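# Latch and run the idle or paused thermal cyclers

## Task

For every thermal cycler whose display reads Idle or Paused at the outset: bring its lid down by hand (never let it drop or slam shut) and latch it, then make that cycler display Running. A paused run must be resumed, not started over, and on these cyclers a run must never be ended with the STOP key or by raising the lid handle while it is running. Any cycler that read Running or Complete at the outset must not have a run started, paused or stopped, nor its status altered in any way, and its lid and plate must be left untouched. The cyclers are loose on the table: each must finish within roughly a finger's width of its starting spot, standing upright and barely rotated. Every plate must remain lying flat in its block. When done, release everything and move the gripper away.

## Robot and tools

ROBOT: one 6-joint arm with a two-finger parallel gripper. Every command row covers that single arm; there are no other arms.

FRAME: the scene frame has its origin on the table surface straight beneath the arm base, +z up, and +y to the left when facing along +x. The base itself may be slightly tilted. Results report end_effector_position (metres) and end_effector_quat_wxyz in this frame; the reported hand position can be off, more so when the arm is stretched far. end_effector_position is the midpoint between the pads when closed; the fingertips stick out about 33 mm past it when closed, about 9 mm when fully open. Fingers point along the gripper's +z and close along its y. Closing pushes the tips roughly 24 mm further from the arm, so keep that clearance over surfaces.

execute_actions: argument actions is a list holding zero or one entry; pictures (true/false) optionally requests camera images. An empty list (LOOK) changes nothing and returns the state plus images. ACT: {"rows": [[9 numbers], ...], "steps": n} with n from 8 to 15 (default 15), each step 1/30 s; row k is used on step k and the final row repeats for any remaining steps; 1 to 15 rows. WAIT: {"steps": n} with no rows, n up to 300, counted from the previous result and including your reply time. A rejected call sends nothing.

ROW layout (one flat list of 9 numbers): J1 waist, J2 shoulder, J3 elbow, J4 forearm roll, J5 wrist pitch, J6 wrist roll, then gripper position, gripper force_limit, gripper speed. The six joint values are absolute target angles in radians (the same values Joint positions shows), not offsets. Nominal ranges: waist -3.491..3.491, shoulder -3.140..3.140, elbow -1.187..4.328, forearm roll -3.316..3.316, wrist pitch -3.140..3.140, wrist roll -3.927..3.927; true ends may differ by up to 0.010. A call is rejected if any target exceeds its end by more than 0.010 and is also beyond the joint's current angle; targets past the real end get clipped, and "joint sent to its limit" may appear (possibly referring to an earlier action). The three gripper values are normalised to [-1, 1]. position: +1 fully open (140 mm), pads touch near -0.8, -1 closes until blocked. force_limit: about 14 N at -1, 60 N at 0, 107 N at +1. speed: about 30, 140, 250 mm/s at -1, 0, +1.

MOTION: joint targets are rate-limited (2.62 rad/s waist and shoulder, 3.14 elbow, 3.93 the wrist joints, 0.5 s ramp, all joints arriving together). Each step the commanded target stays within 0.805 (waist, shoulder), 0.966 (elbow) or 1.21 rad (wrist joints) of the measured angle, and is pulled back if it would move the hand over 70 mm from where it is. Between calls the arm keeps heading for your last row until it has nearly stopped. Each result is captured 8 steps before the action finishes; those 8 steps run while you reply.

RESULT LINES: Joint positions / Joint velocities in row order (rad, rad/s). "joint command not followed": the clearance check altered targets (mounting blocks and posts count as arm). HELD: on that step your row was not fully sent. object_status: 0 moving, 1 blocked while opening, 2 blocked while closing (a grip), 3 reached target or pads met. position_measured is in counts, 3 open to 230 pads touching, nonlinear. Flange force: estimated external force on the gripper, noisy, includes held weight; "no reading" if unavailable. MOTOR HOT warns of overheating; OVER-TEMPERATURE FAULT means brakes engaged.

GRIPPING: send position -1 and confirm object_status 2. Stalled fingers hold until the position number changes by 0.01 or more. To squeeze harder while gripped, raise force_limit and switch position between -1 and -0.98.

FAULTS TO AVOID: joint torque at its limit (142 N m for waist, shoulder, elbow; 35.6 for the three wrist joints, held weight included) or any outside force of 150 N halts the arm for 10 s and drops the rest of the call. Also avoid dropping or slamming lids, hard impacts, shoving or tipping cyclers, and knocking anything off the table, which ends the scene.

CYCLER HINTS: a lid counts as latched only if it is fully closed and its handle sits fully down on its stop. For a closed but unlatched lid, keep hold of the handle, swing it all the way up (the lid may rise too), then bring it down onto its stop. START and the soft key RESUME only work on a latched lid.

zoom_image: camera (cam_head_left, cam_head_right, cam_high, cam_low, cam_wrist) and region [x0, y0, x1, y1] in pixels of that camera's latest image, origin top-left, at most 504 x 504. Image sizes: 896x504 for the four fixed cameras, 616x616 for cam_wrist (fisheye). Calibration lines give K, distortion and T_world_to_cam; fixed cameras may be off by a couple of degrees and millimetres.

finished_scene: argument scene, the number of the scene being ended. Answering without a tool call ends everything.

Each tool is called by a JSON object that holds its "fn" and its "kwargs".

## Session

{"fn": "execute_actions", "kwargs": {"actions": []}}

Scene clock: 0.00 s of 7800.00 s.
end_effector_position=(+0.3011, +0.0923, +0.3545) position_measured=3 object_status=3 end_effector_quat_wxyz=(+0.010, -0.239, +0.971, -0.000)
Joint positions: [ 1.402  0.337 -0.371  0.284 -1.578 -2.438]
Joint velocities: [-0.001 -0.001  0.     0.    -0.    -0.   ]
Flange force (N, the push that the arm receives, along the gripper's own x y z axes): no reading
camera_calibration (this result's frames):
cam_wrist: T_world_to_cam=[[-0.439057, 0.898443, -0.0053082, 0.0528696], [0.800126, 0.393685, 0.45256, -0.434061], [0.408689, 0.194453, -0.891718, 0.351803], [0, 0, 0, 1]] pos_world=[0.226738, 0.0549738, 0.510428]

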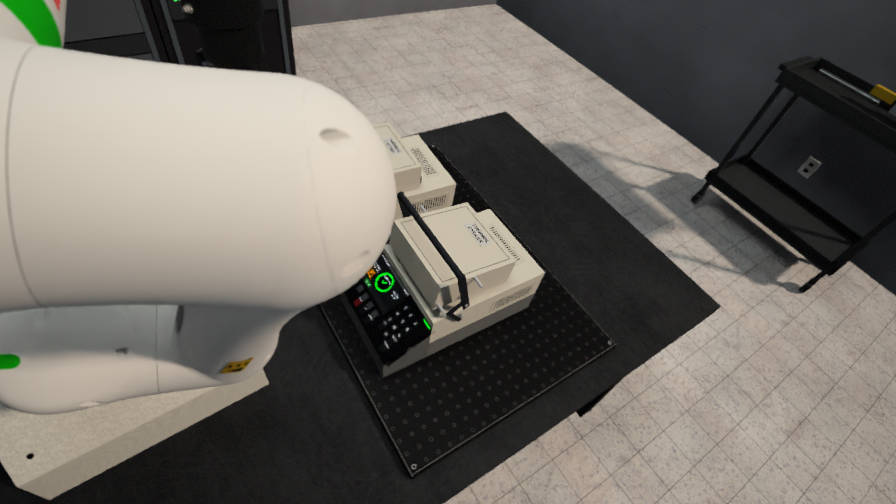

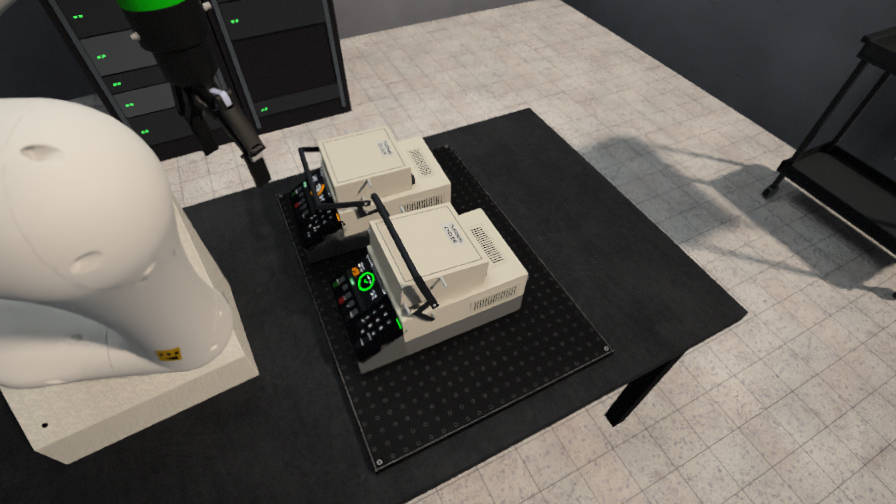

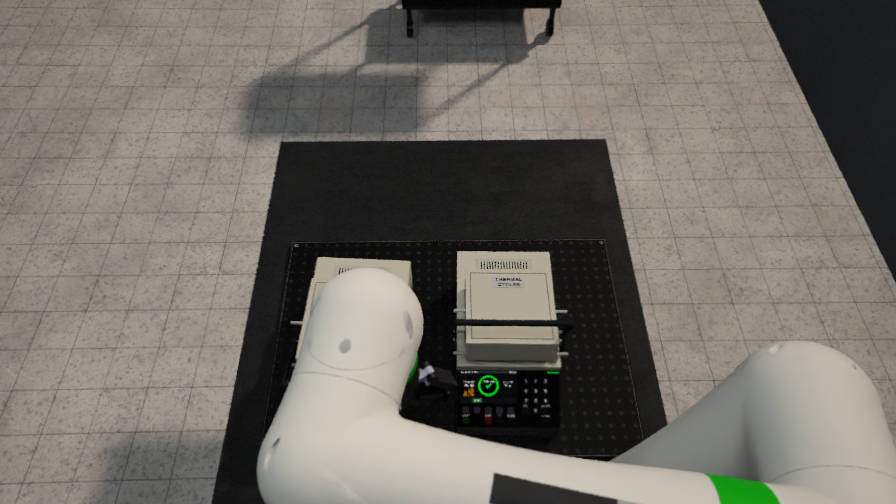

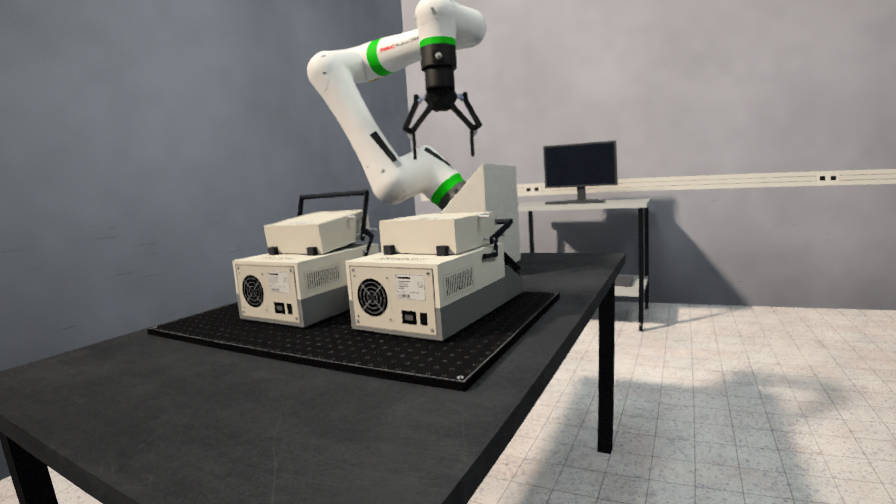

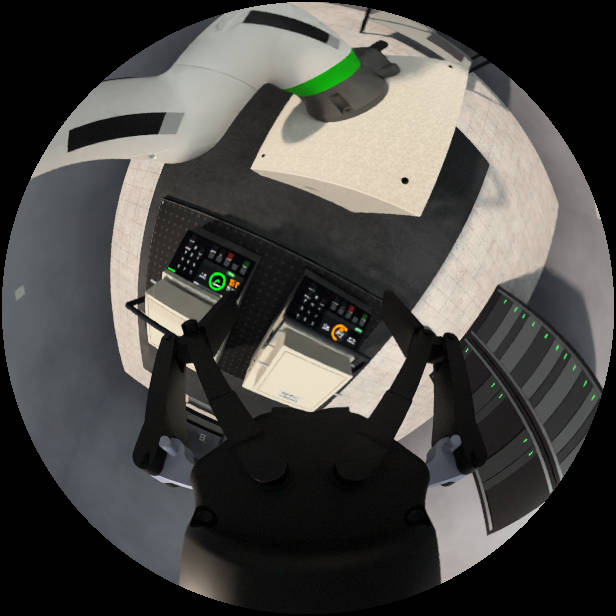

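{"fn": "zoom_image", "kwargs": {"camera": "cam_wrist", "region": [270, 260, 390, 380]}}

{"fn": "zoom_image", "kwargs": {"camera": "cam_head_right", "region": [270, 120, 430, 270]}}

Region (270, 260, 390, 380) of cam_wrist's 616x616 image, scaled by 4.200, with more detail than that image has.

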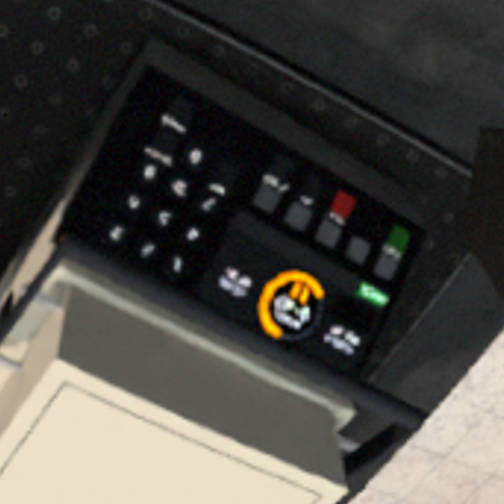

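Region (270, 120, 430, 270) of cam_head_right's 896x504 image, scaled by 3.150, with more detail than that image has; it fills the top 472 rows of this view, and the rest is white.

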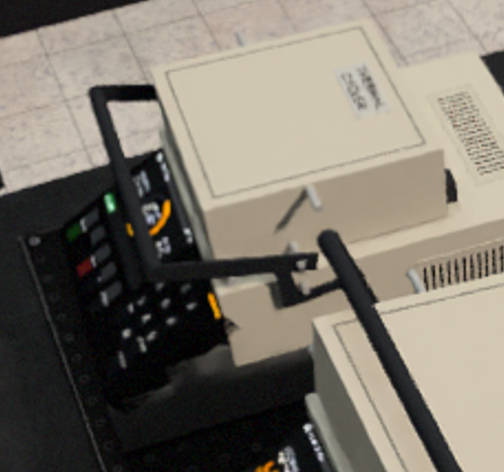

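{"fn": "execute_actions", "kwargs": {"actions": [{"rows":[[1.6,0.75,-0.47,0.52,-1.05,-1.73,-0.2,0,0]],"steps":15}]}}

{"fn": "execute_actions", "kwargs": {"actions": [{"steps":25}]}}

Scene clock: 1.80 s of 7800.00 s.
end_effector_position=(+0.3097, +0.1415, +0.3366) position_measured=46 object_status=0 end_effector_quat_wxyz=(+0.049, -0.348, +0.936, -0.014)
Joint positions: [ 1.446  0.43  -0.393  0.337 -1.459 -2.279]
Joint velocities: [ 0.346  0.722 -0.175  0.405  0.909  1.218]
Flange force (N, the push that the arm receives, along the gripper's own x y z axes): [-8.5 -0.1 8.1]
Steps of this call (steps 1 to 47: nothing new was sent; steps 48 to 54: the first 7 steps of this action). Readings (joint positions | what the end effector reports):
48: [1.402 0.337 -0.371 0.284 -1.578 -2.437] | position_measured=3 object_status=0
49: [1.403 0.340 -0.371 0.285 -1.574 -2.431] | position_measured=8 object_status=0
51: [1.414 0.363 -0.377 0.298 -1.545 -2.393] | position_measured=23 object_status=0
54: the state above

Scene clock: 2.63 s of 7800.00 s.
end_effector_position=(+0.2972, +0.3034, +0.2558) position_measured=154 object_status=3 end_effector_quat_wxyz=(-0.143, +0.703, -0.691, +0.084)
Joint positions: [ 1.6   0.75 -0.47  0.52 -1.05 -1.73]
Joint velocities: [ 0.    -0.    -0.    -0.001  0.     0.   ]
Flange force (N, the push that the arm receives, along the gripper's own x y z axes): [3.5 -1.3 4.8]
Kept back: nothing.
Steps of this call (steps 1 to 8: the last 8 steps of your previous action; steps 9 to 25: the robot went on to your last target). Readings (joint positions | what the end effector reports):
1: [1.458 0.454 -0.399 0.350 -1.429 -2.238] | position_measured=53 object_status=0
2: [1.469 0.477 -0.404 0.364 -1.399 -2.198] | position_measured=61 object_status=0
4: [1.491 0.523 -0.415 0.390 -1.340 -2.119] | position_measured=76 object_status=0
8: [1.535 0.615 -0.438 0.443 -1.222 -1.961] | position_measured=106 object_status=0
25: the state above

{"fn": "execute_actions", "kwargs": {"actions": [{"rows":[[1.419,0.935,-0.591,0.815,-0.878,-1.9,-0.2,0,0]],"steps":15}]}}

{"fn": "execute_actions", "kwargs": {"actions": [{"steps":15}], "pictures": true}}

{"fn": "zoom_image", "kwargs": {"camera": "cam_wrist", "region": [210, 200, 370, 340]}}

Scene clock: 3.13 s of 7800.00 s.
end_effector_position=(+0.3300, +0.2975, +0.1984) position_measured=154 object_status=3 end_effector_quat_wxyz=(-0.135, +0.699, -0.693, +0.111)
Joint positions: [ 1.512  0.84  -0.529  0.663 -0.967 -1.813]
Joint velocities: [-0.58   0.592 -0.386  0.946  0.55  -0.537]
Flange force (N, the push that the arm receives, along the gripper's own x y z axes): [-0.6 -5.5 14.9]
Steps of this call (steps 1 to 8: the robot went on to your last target; steps 9 to 15: the first 7 steps of this action). Readings (joint positions | what the end effector reports):
9: [1.600 0.750 -0.470 0.521 -1.050 -1.730] | position_measured=154 object_status=3
10: [1.596 0.754 -0.473 0.527 -1.046 -1.733] | position_measured=154 object_status=3
12: [1.573 0.778 -0.488 0.565 -1.024 -1.756] | position_measured=154 object_status=3
15: the state above

Scene clock: 3.63 s of 7800.00 s.
end_effector_position=(+0.3461, +0.2893, +0.1322) position_measured=154 object_status=3 end_effector_quat_wxyz=(-0.121, +0.706, -0.686, +0.125)
Joint positions: [ 1.419  0.935 -0.591  0.815 -0.878 -1.9  ]
Joint velocities: [-0.     0.001 -0.     0.001  0.001 -0.001]
Flange force (N, the push that the arm receives, along the gripper's own x y z axes): [3.7 0.8 8.0]
Kept back: nothing.
Steps of this call (steps 1 to 8: the last 8 steps of your previous action; steps 9 to 15: the robot went on to your last target). Readings (joint positions | what the end effector reports):
1: [1.493 0.860 -0.542 0.695 -0.948 -1.831] | position_measured=154 object_status=3
2: [1.474 0.879 -0.554 0.726 -0.930 -1.849] | position_measured=154 object_status=3
4: [1.441 0.913 -0.576 0.779 -0.899 -1.879] | position_measured=154 object_status=3
8: [1.420 0.934 -0.591 0.814 -0.879 -1.899] | position_measured=154 object_status=3
15: the state above
camera_calibration (this result's frames):
cam_wrist: T_world_to_cam=[[-0.939598, -0.000976891, -0.342278, 0.372415], [-0.149116, 0.901278, 0.40677, -0.259307], [0.30809, 0.43324, -0.846985, 0.0567019], [0, 0, 0, 1]] pos_world=[0.293785, 0.209506, 0.280974]

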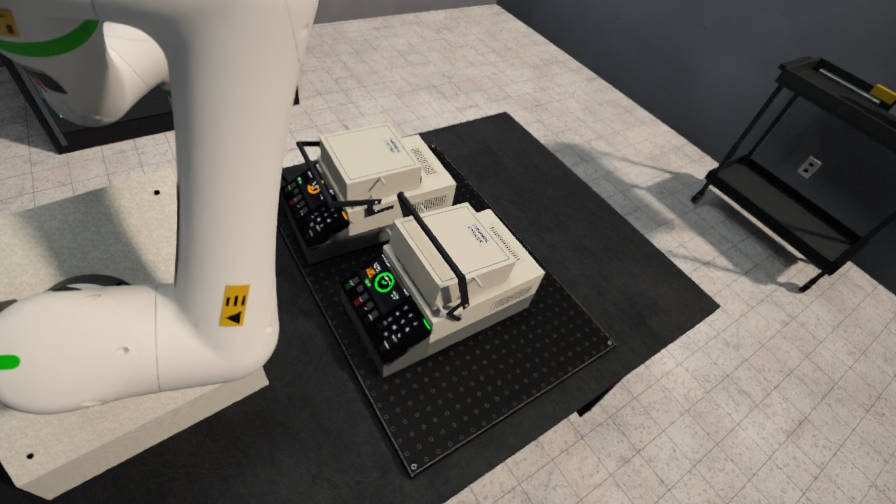

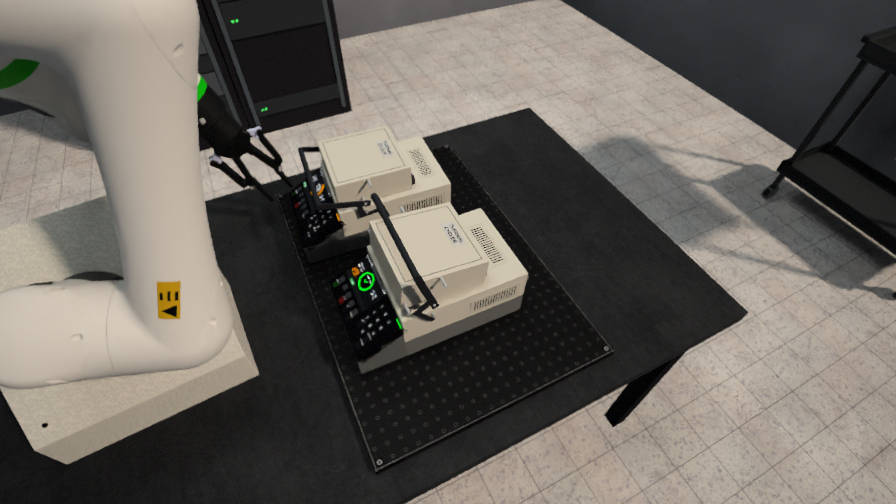

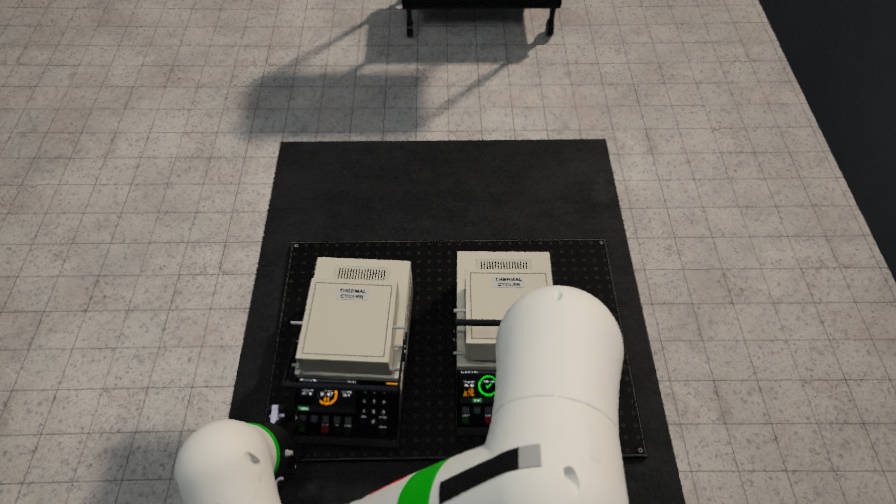

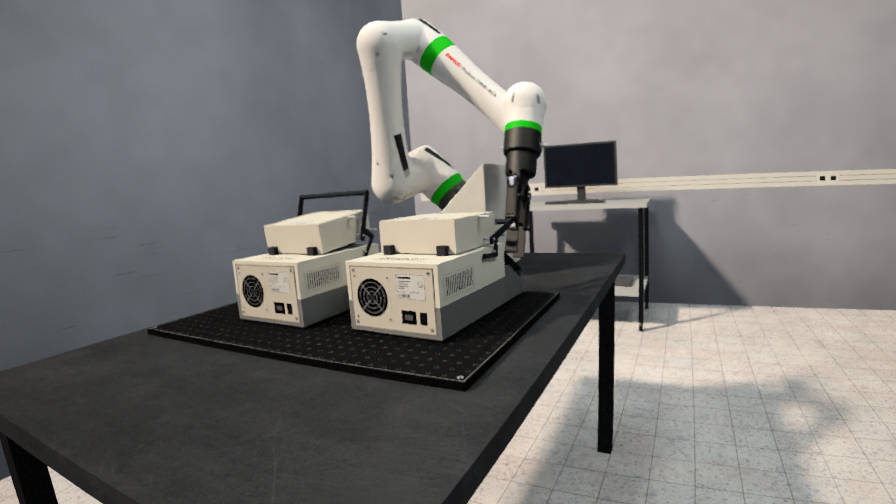

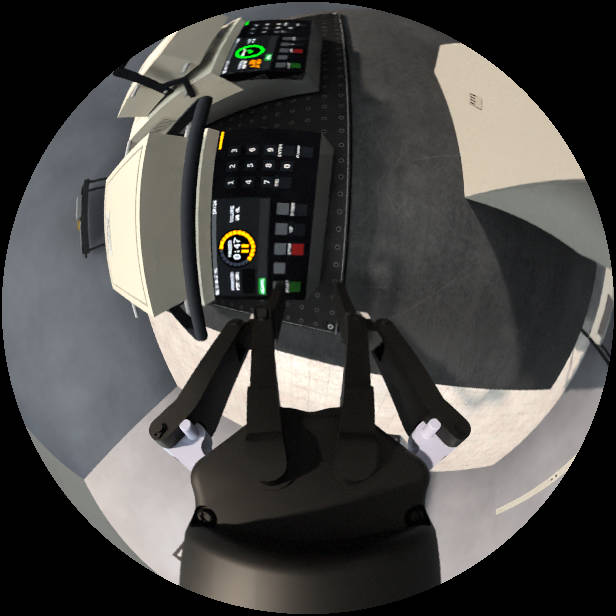

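Region (210, 200, 370, 340) of cam_wrist's 616x616 image, scaled by 3.150, with more detail than that image has; it fills the top 441 rows of this view, and the rest is white.

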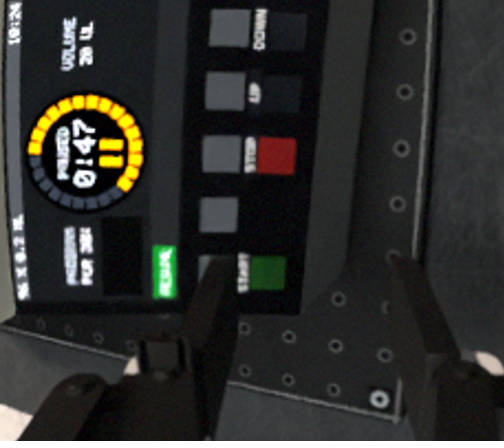

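{"fn": "execute_actions", "kwargs": {"actions": [{"rows":[[1.37,0.964,-0.608,0.896,-0.847,-1.9,-0.07,0,0]],"steps":15}]}}

{"fn": "execute_actions", "kwargs": {"actions": [{"steps":8}], "pictures": true}}

{"fn": "zoom_image", "kwargs": {"camera": "cam_wrist", "region": [210, 200, 370, 340]}}

Scene clock: 4.20 s of 7800.00 s.
end_effector_position=(+0.3552, +0.2895, +0.1125) position_measured=137 object_status=0 end_effector_quat_wxyz=(-0.118, +0.721, -0.670, +0.128)
Joint positions: [ 1.372  0.963 -0.608  0.893 -0.848 -1.9  ]
Joint velocities: [-0.054  0.031 -0.018  0.092  0.036 -0.001]
Flange force (N, the push that the arm receives, along the gripper's own x y z axes): [9.8 -9.5 31.1]
Steps of this call (steps 1 to 10: the robot went on to your last target; steps 11 to 17: the first 7 steps of this action). Readings (joint positions | what the end effector reports):
11: [1.419 0.935 -0.591 0.816 -0.878 -1.900] | position_measured=154 object_status=0
12: [1.415 0.937 -0.592 0.822 -0.875 -1.900] | position_measured=150 object_status=0
14: [1.394 0.950 -0.600 0.857 -0.862 -1.900] | position_measured=138 object_status=0
17: the state above

Scene clock: 4.47 s of 7800.00 s.
end_effector_position=(+0.3555, +0.2897, +0.1119) position_measured=137 object_status=3 end_effector_quat_wxyz=(-0.119, +0.722, -0.670, +0.128)
Joint positions: [ 1.37   0.964 -0.608  0.896 -0.847 -1.9  ]
Joint velocities: [-0.001  0.001 -0.     0.001  0.001  0.001]
Flange force (N, the push that the arm receives, along the gripper's own x y z axes): [2.1 -2.7 7.1]
Kept back: nothing.
Steps of this call (steps 1 to 8: the last 8 steps of your previous action). Readings (joint positions | what the end effector reports):
1: [1.371 0.964 -0.608 0.895 -0.848 -1.900] | position_measured=137 object_status=0
2: [1.370 0.964 -0.608 0.895 -0.847 -1.900] | position_measured=137 object_status=0
4: [1.370 0.964 -0.608 0.896 -0.847 -1.900] | position_measured=137 object_status=0
8: the state above
camera_calibration (this result's frames):
cam_wrist: T_world_to_cam=[[-0.937861, -0.0476199, -0.343729, 0.387385], [-0.189615, 0.899912, 0.392689, -0.233652], [0.290626, 0.433464, -0.853021, 0.0432959], [0, 0, 0, 1]] pos_world=[0.306426, 0.209946, 0.26184]

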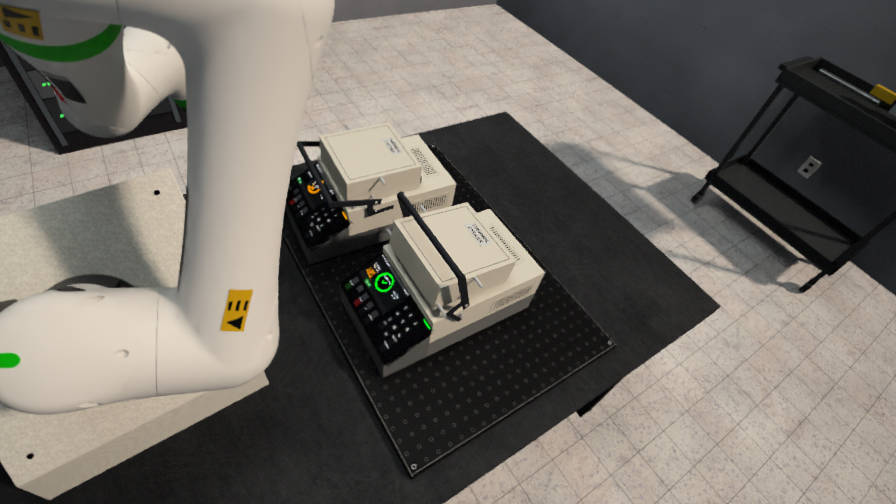

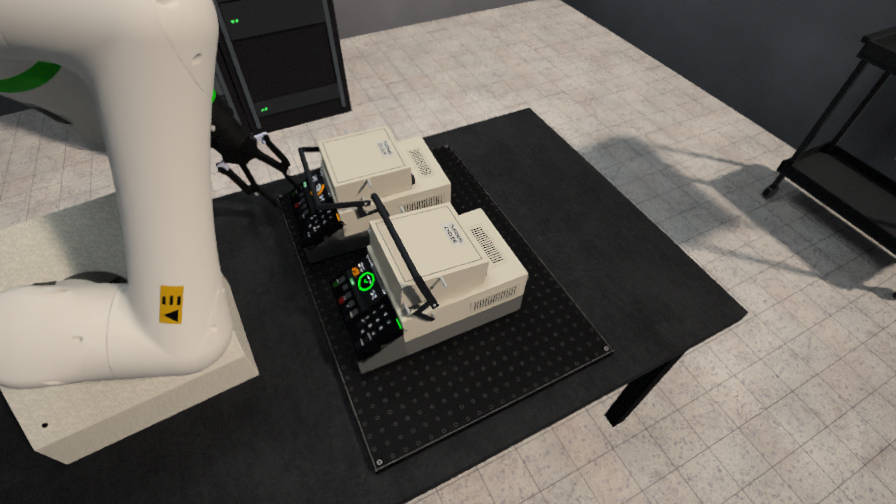

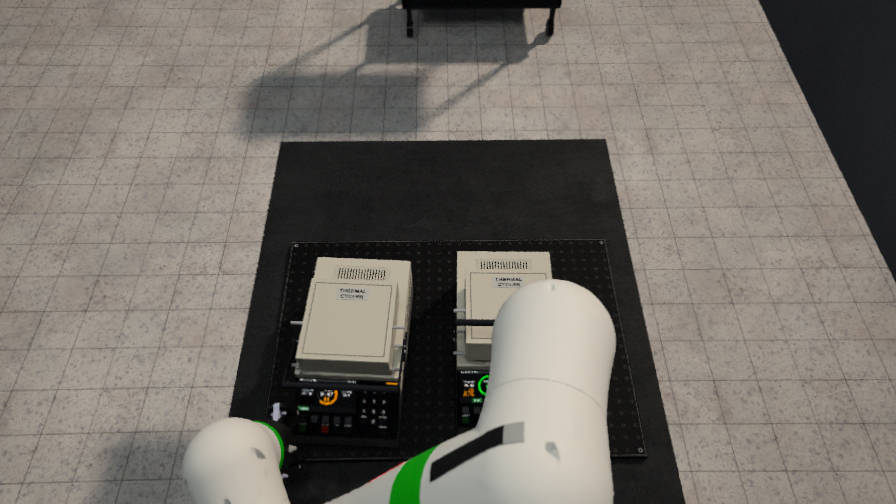

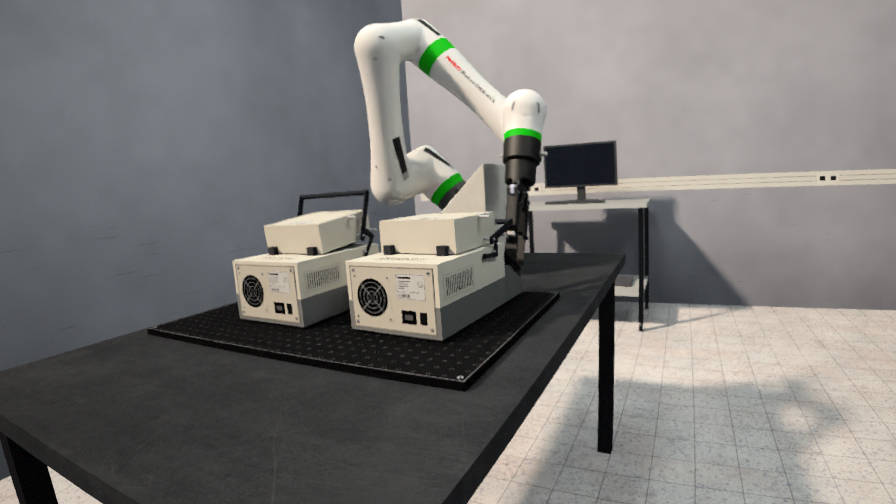

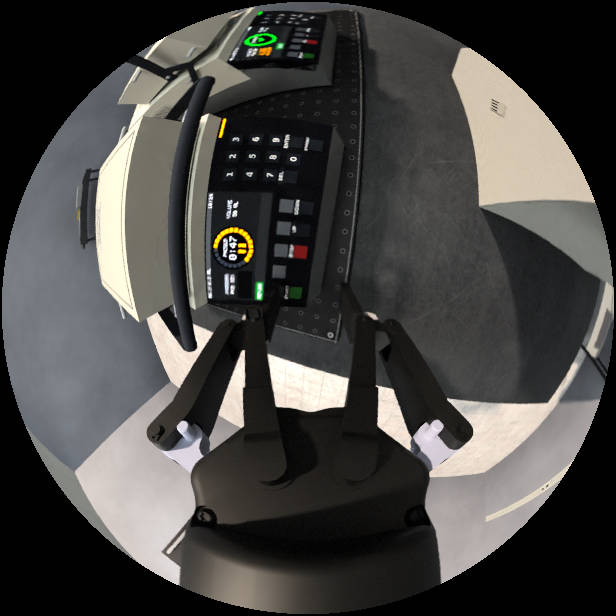

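Region (210, 200, 370, 340) of cam_wrist's 616x616 image, scaled by 3.150, with more detail than that image has; it fills the top 441 rows of this view, and the rest is white.

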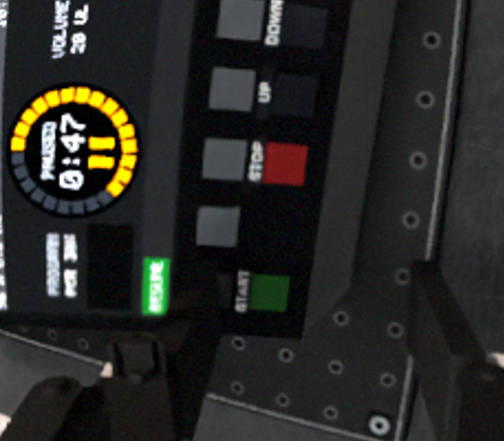

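Rotated wrong way; fix, narrow slightly, descend.

{"fn": "execute_actions", "kwargs": {"actions": [{"rows":[[1.36,0.9702,-0.6115,0.913,-0.841,-2.03,-0.12,0,0]],"steps":15}]}}

{"fn": "execute_actions", "kwargs": {"actions": [{"rows":[[1.354,0.9738,-0.6135,0.923,-0.837,-2.036,-0.12,0,0]],"steps":15}], "pictures": true}}

{"fn": "zoom_image", "kwargs": {"camera": "cam_wrist", "region": [210, 200, 370, 340]}}

Scene clock: 4.93 s of 7800.00 s.
end_effector_position=(+0.3569, +0.2898, +0.1081) position_measured=144 object_status=0 end_effector_quat_wxyz=(-0.125, +0.685, -0.707, +0.122)
Joint positions: [ 1.361  0.969 -0.611  0.911 -0.842 -2.015]
Joint velocities: [-0.029  0.017 -0.007  0.06   0.023 -0.408]
Flange force (N, the push that the arm receives, along the gripper's own x y z axes): [3.2 -2.2 8.8]
Steps of this call (steps 1 to 7: the robot went on to your last target; steps 8 to 14: the first 7 steps of this action). Readings (joint positions | what the end effector reports):
8: [1.370 0.964 -0.608 0.896 -0.847 -1.901] | position_measured=137 object_status=0
9: [1.369 0.964 -0.608 0.897 -0.847 -1.907] | position_measured=142 object_status=0
11: [1.367 0.966 -0.609 0.902 -0.845 -1.945] | position_measured=144 object_status=0
14: the state above

Scene clock: 5.43 s of 7800.00 s.
end_effector_position=(+0.3580, +0.2902, +0.1055) position_measured=144 object_status=3 end_effector_quat_wxyz=(-0.127, +0.681, -0.711, +0.121)
Joint positions: [ 1.354  0.973 -0.613  0.923 -0.837 -2.036]
Joint velocities: [-0.005  0.004 -0.001  0.004  0.001 -0.004]
Flange force (N, the push that the arm receives, along the gripper's own x y z axes): [18.0 21.4 -136.5]
Steps of this call (steps 1 to 8: the last 8 steps of your previous action; steps 9 to 15: the first 7 steps of this action). Readings (joint positions | what the end effector reports):
9: [1.360 0.970 -0.611 0.913 -0.841 -2.030] | position_measured=144 object_status=3
10: [1.358 0.971 -0.612 0.917 -0.840 -2.032] | position_measured=144 object_status=3
12: [1.355 0.973 -0.613 0.921 -0.838 -2.035] | position_measured=144 object_status=3
15: the state above
camera_calibration (this result's frames):
cam_wrist: T_world_to_cam=[[-0.936366, 0.0720381, -0.343553, 0.352248], [-0.0889486, 0.898078, 0.430747, -0.270589], [0.339567, 0.433896, -0.834523, 0.0173083], [0, 0, 0, 1]] pos_world=[0.299888, 0.210125, 0.252015]

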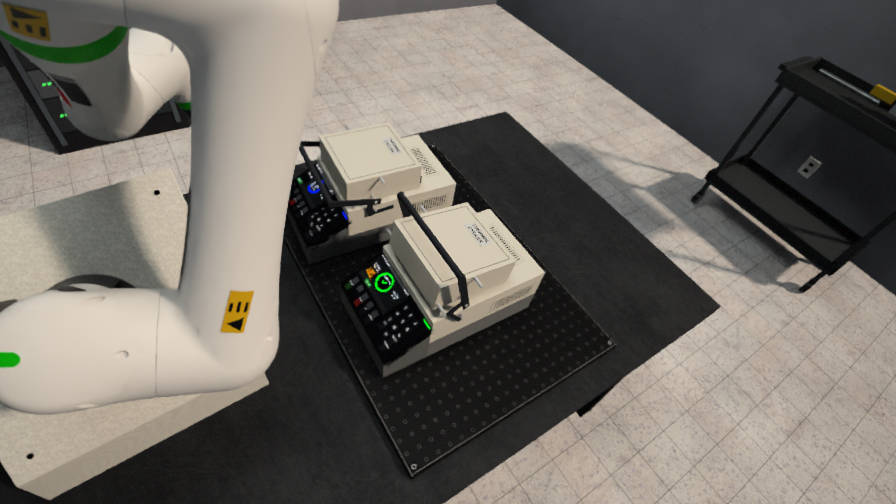

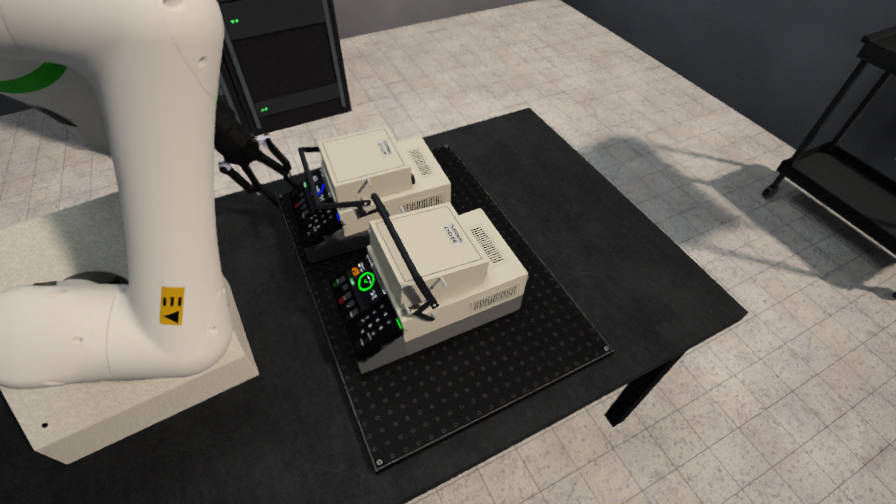

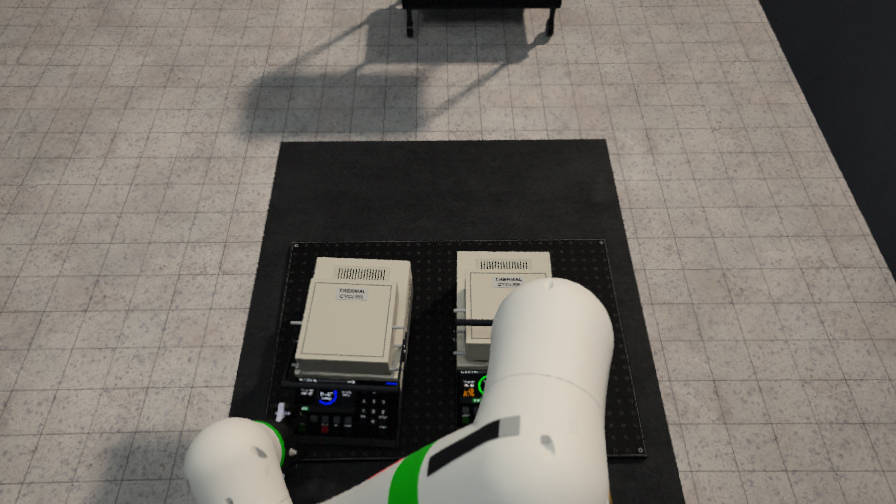

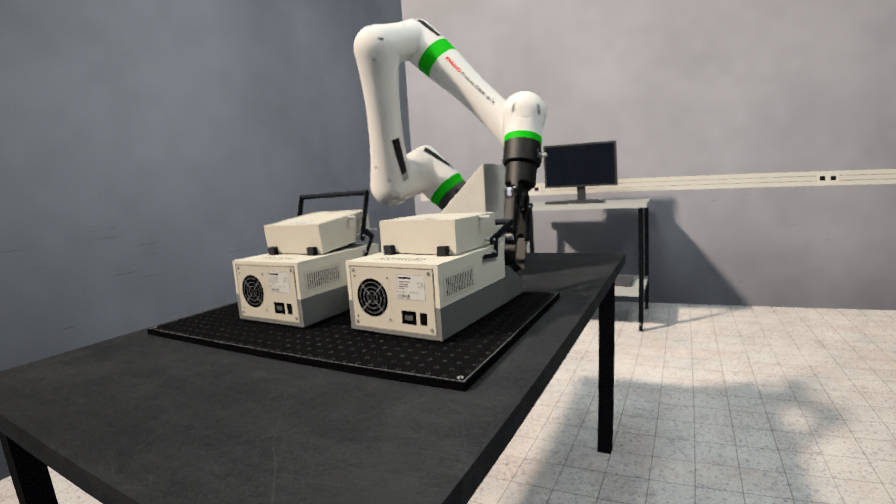

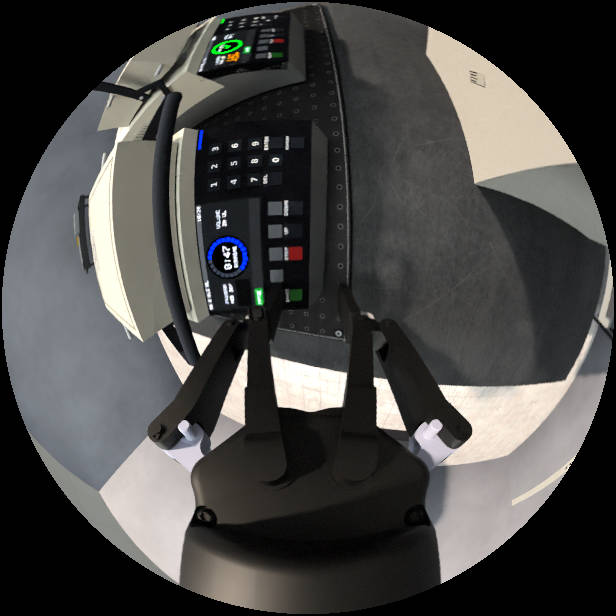

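Region (210, 200, 370, 340) of cam_wrist's 616x616 image, scaled by 3.150, with more detail than that image has; it fills the top 441 rows of this view, and the rest is white.

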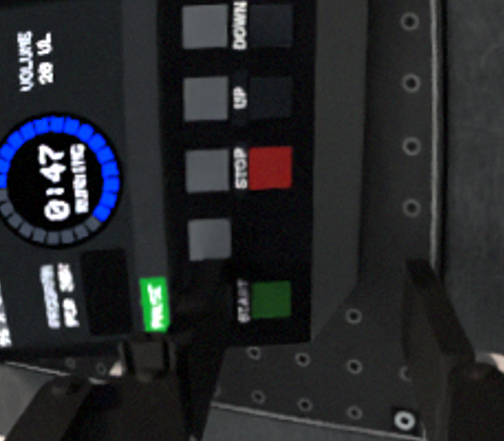

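{"fn": "execute_actions", "kwargs": {"actions": [{"rows":[[1.419,0.935,-0.591,0.815,-0.878,-1.95,-0.12,0,0]],"steps":10}]}}

Scene clock: 15.50 s of 7800.00 s.
end_effector_position=(+0.3578, +0.2916, +0.1077) position_measured=144 object_status=3 end_effector_quat_wxyz=(-0.129, +0.681, -0.710, +0.121)
Joint positions: [ 1.359  0.972 -0.613  0.923 -0.838 -2.036]
Joint velocities: [-0.001 -0.     0.     0.001  0.001 -0.001]
Flange force (N, the push that the arm receives, along the gripper's own x y z axes): [26.1 18.8 -35.7]
FORCE FAULT: contact force on the arm reached its limit, and the arm stopped for 10 seconds. The contact can be on any part of the arm, not only on its tool. The arm's remaining commands of this call were not run. The arm holds still and accepts commands again. Move the arm away from the contact; if what it grips holds it there, let go first. Pushing or pulling that hard again can fault the arm again.
Kept back: nothing.
The stop began at step 2 of this call (marked STOPPED below). From that step on the arm followed nothing that you had sent. 17 steps, steps kept back included, did not run and will not run. Nothing is kept back now, and the robot has no last target.
Steps of this call (step 1: the first step of the 8 kept back from your previous action; steps 2 to 302: the stop). Readings (joint positions | what the end effector reports):
1: [1.355 0.973 -0.613 0.923 -0.837 -2.036] | position_measured=144 object_status=3
2: [1.356 0.972 -0.613 0.923 -0.837 -2.036] | position_measured=144 object_status=3 STOPPED
4: [1.357 0.972 -0.613 0.923 -0.837 -2.036] | position_measured=144 object_status=3
8: [1.358 0.972 -0.613 0.923 -0.837 -2.036] | position_measured=144 object_status=3
302: the state above

{"fn": "execute_actions", "kwargs": {"actions": [{"rows":[[1.419,0.935,-0.591,0.815,-0.878,-1.95,-0.12,0,0]],"steps":10}]}}

{"fn": "execute_actions", "kwargs": {"actions": [{"rows":[[1.6,0.75,-0.47,0.5,-1.05,-1.73,-0.6,0,0]],"steps":15}]}}

{"fn": "execute_actions", "kwargs": {"actions": [{"steps":15}], "pictures": true}}

Scene clock: 15.80 s of 7800.00 s.
end_effector_position=(+0.3571, +0.2912, +0.1089) position_measured=144 object_status=3 end_effector_quat_wxyz=(-0.128, +0.682, -0.710, +0.122)
Joint positions: [ 1.363  0.97  -0.612  0.917 -0.84  -2.031]
Joint velocities: [ 0.155 -0.089  0.058 -0.289 -0.089  0.247]
Flange force (N, the push that the arm receives, along the gripper's own x y z axes): [21.2 5.1 4.2]
Steps of this call (steps 1 to 7: nothing new was sent; steps 8 to 9: the first 2 steps of this action). Readings (joint positions | what the end effector reports):
8: [1.359 0.972 -0.613 0.923 -0.838 -2.036] | position_measured=144 object_status=3
9: the state above

Scene clock: 16.30 s of 7800.00 s.
end_effector_position=(+0.3303, +0.2958, +0.1915) position_measured=187 object_status=0 end_effector_quat_wxyz=(-0.133, +0.689, -0.704, +0.108)
Joint positions: [ 1.504  0.848 -0.534  0.667 -0.959 -1.846]
Joint velocities: [ 0.583 -0.597  0.388 -1.014 -0.549  0.7  ]
Flange force (N, the push that the arm receives, along the gripper's own x y z axes): [8.3 0.4 3.2]
Steps of this call (steps 1 to 8: the last 8 steps of your previous action; steps 9 to 15: the first 7 steps of this action). Readings (joint positions | what the end effector reports):
9: [1.419 0.935 -0.591 0.815 -0.878 -1.950] | position_measured=144 object_status=0
10: [1.423 0.931 -0.589 0.808 -0.882 -1.945] | position_measured=149 object_status=0
12: [1.445 0.909 -0.574 0.770 -0.902 -1.919] | position_measured=164 object_status=0
15: the state above

Scene clock: 16.80 s of 7800.00 s.
end_effector_position=(+0.2923, +0.3013, +0.2516) position_measured=205 object_status=3 end_effector_quat_wxyz=(-0.137, +0.701, -0.696, +0.079)
Joint positions: [ 1.6   0.75 -0.47  0.5  -1.05 -1.73]
Joint velocities: [ 0.001 -0.     0.    -0.002 -0.001 -0.001]
Flange force (N, the push that the arm receives, along the gripper's own x y z axes): [5.6 -3.3 4.7]
Kept back: nothing.
Steps of this call (steps 1 to 8: the last 8 steps of your previous action; steps 9 to 15: the robot went on to your last target). Readings (joint positions | what the end effector reports):
1: [1.524 0.828 -0.521 0.633 -0.978 -1.823] | position_measured=195 object_status=0
2: [1.543 0.808 -0.508 0.600 -0.996 -1.800] | position_measured=202 object_status=0
4: [1.575 0.775 -0.486 0.543 -1.026 -1.760] | position_measured=205 object_status=0
8: [1.599 0.751 -0.470 0.501 -1.049 -1.731] | position_measured=205 object_status=3
15: the state above
camera_calibration (this result's frames):
cam_wrist: T_world_to_cam=[[-0.953647, 0.0333038, -0.299078, 0.345666], [-0.124297, 0.861521, 0.492273, -0.343482], [0.274056, 0.506629, -0.817447, 0.149647], [0, 0, 0, 1]] pos_world=[0.245938, 0.208589, 0.394797]

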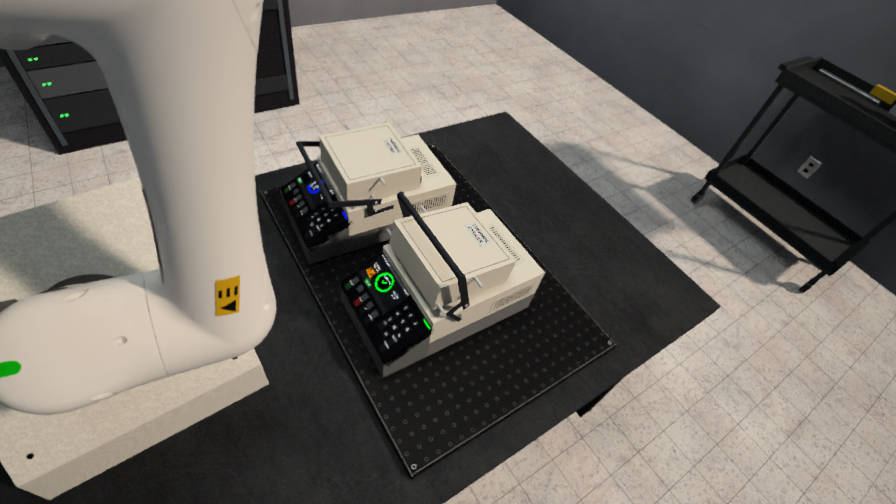

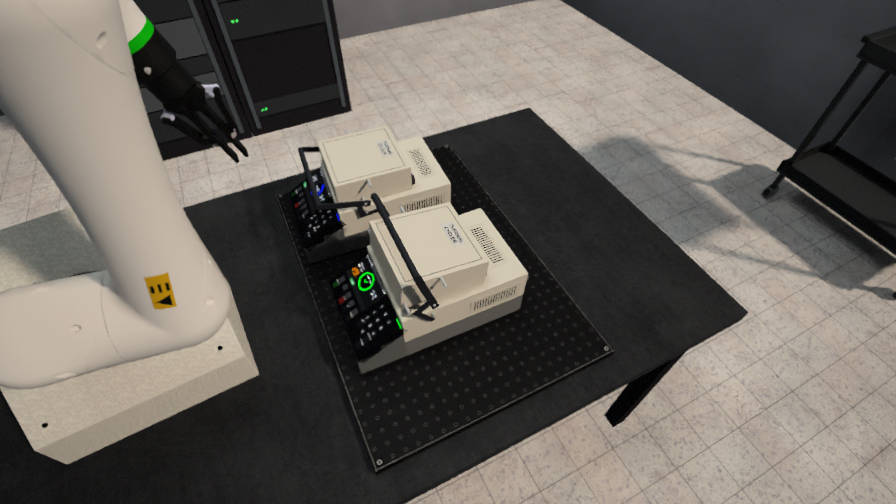

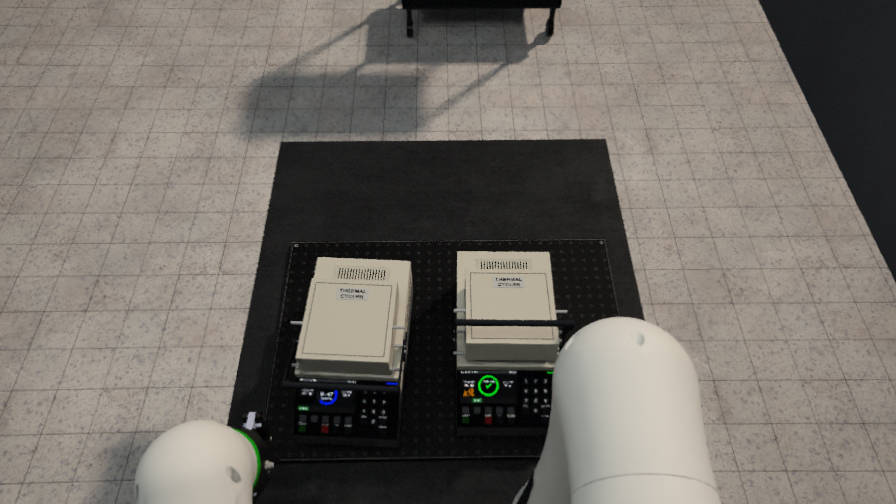

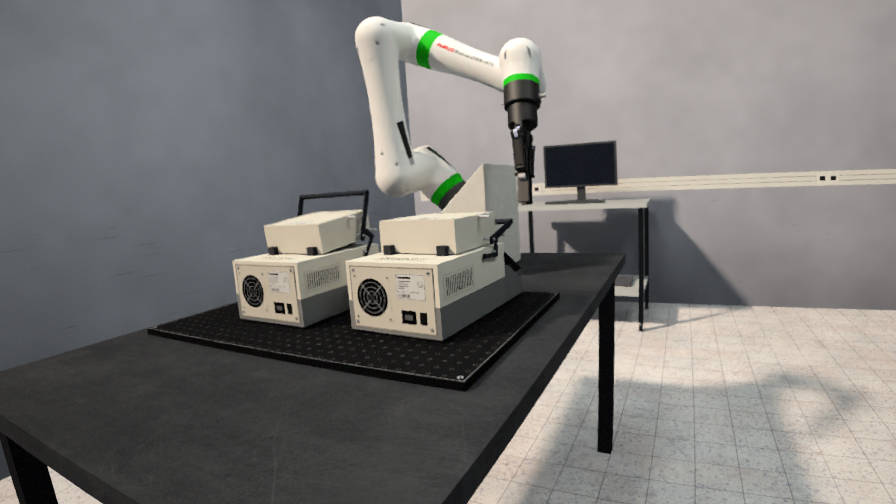

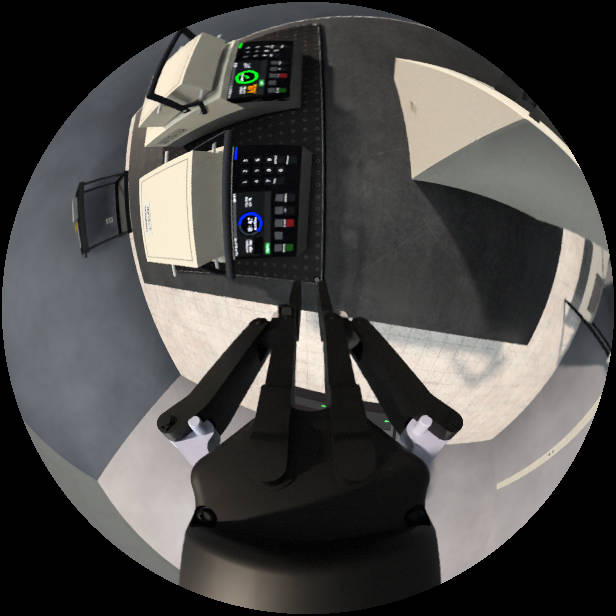

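{"fn": "finished_scene", "kwargs": {"scene": 2}}

The scene is finished: the task was done.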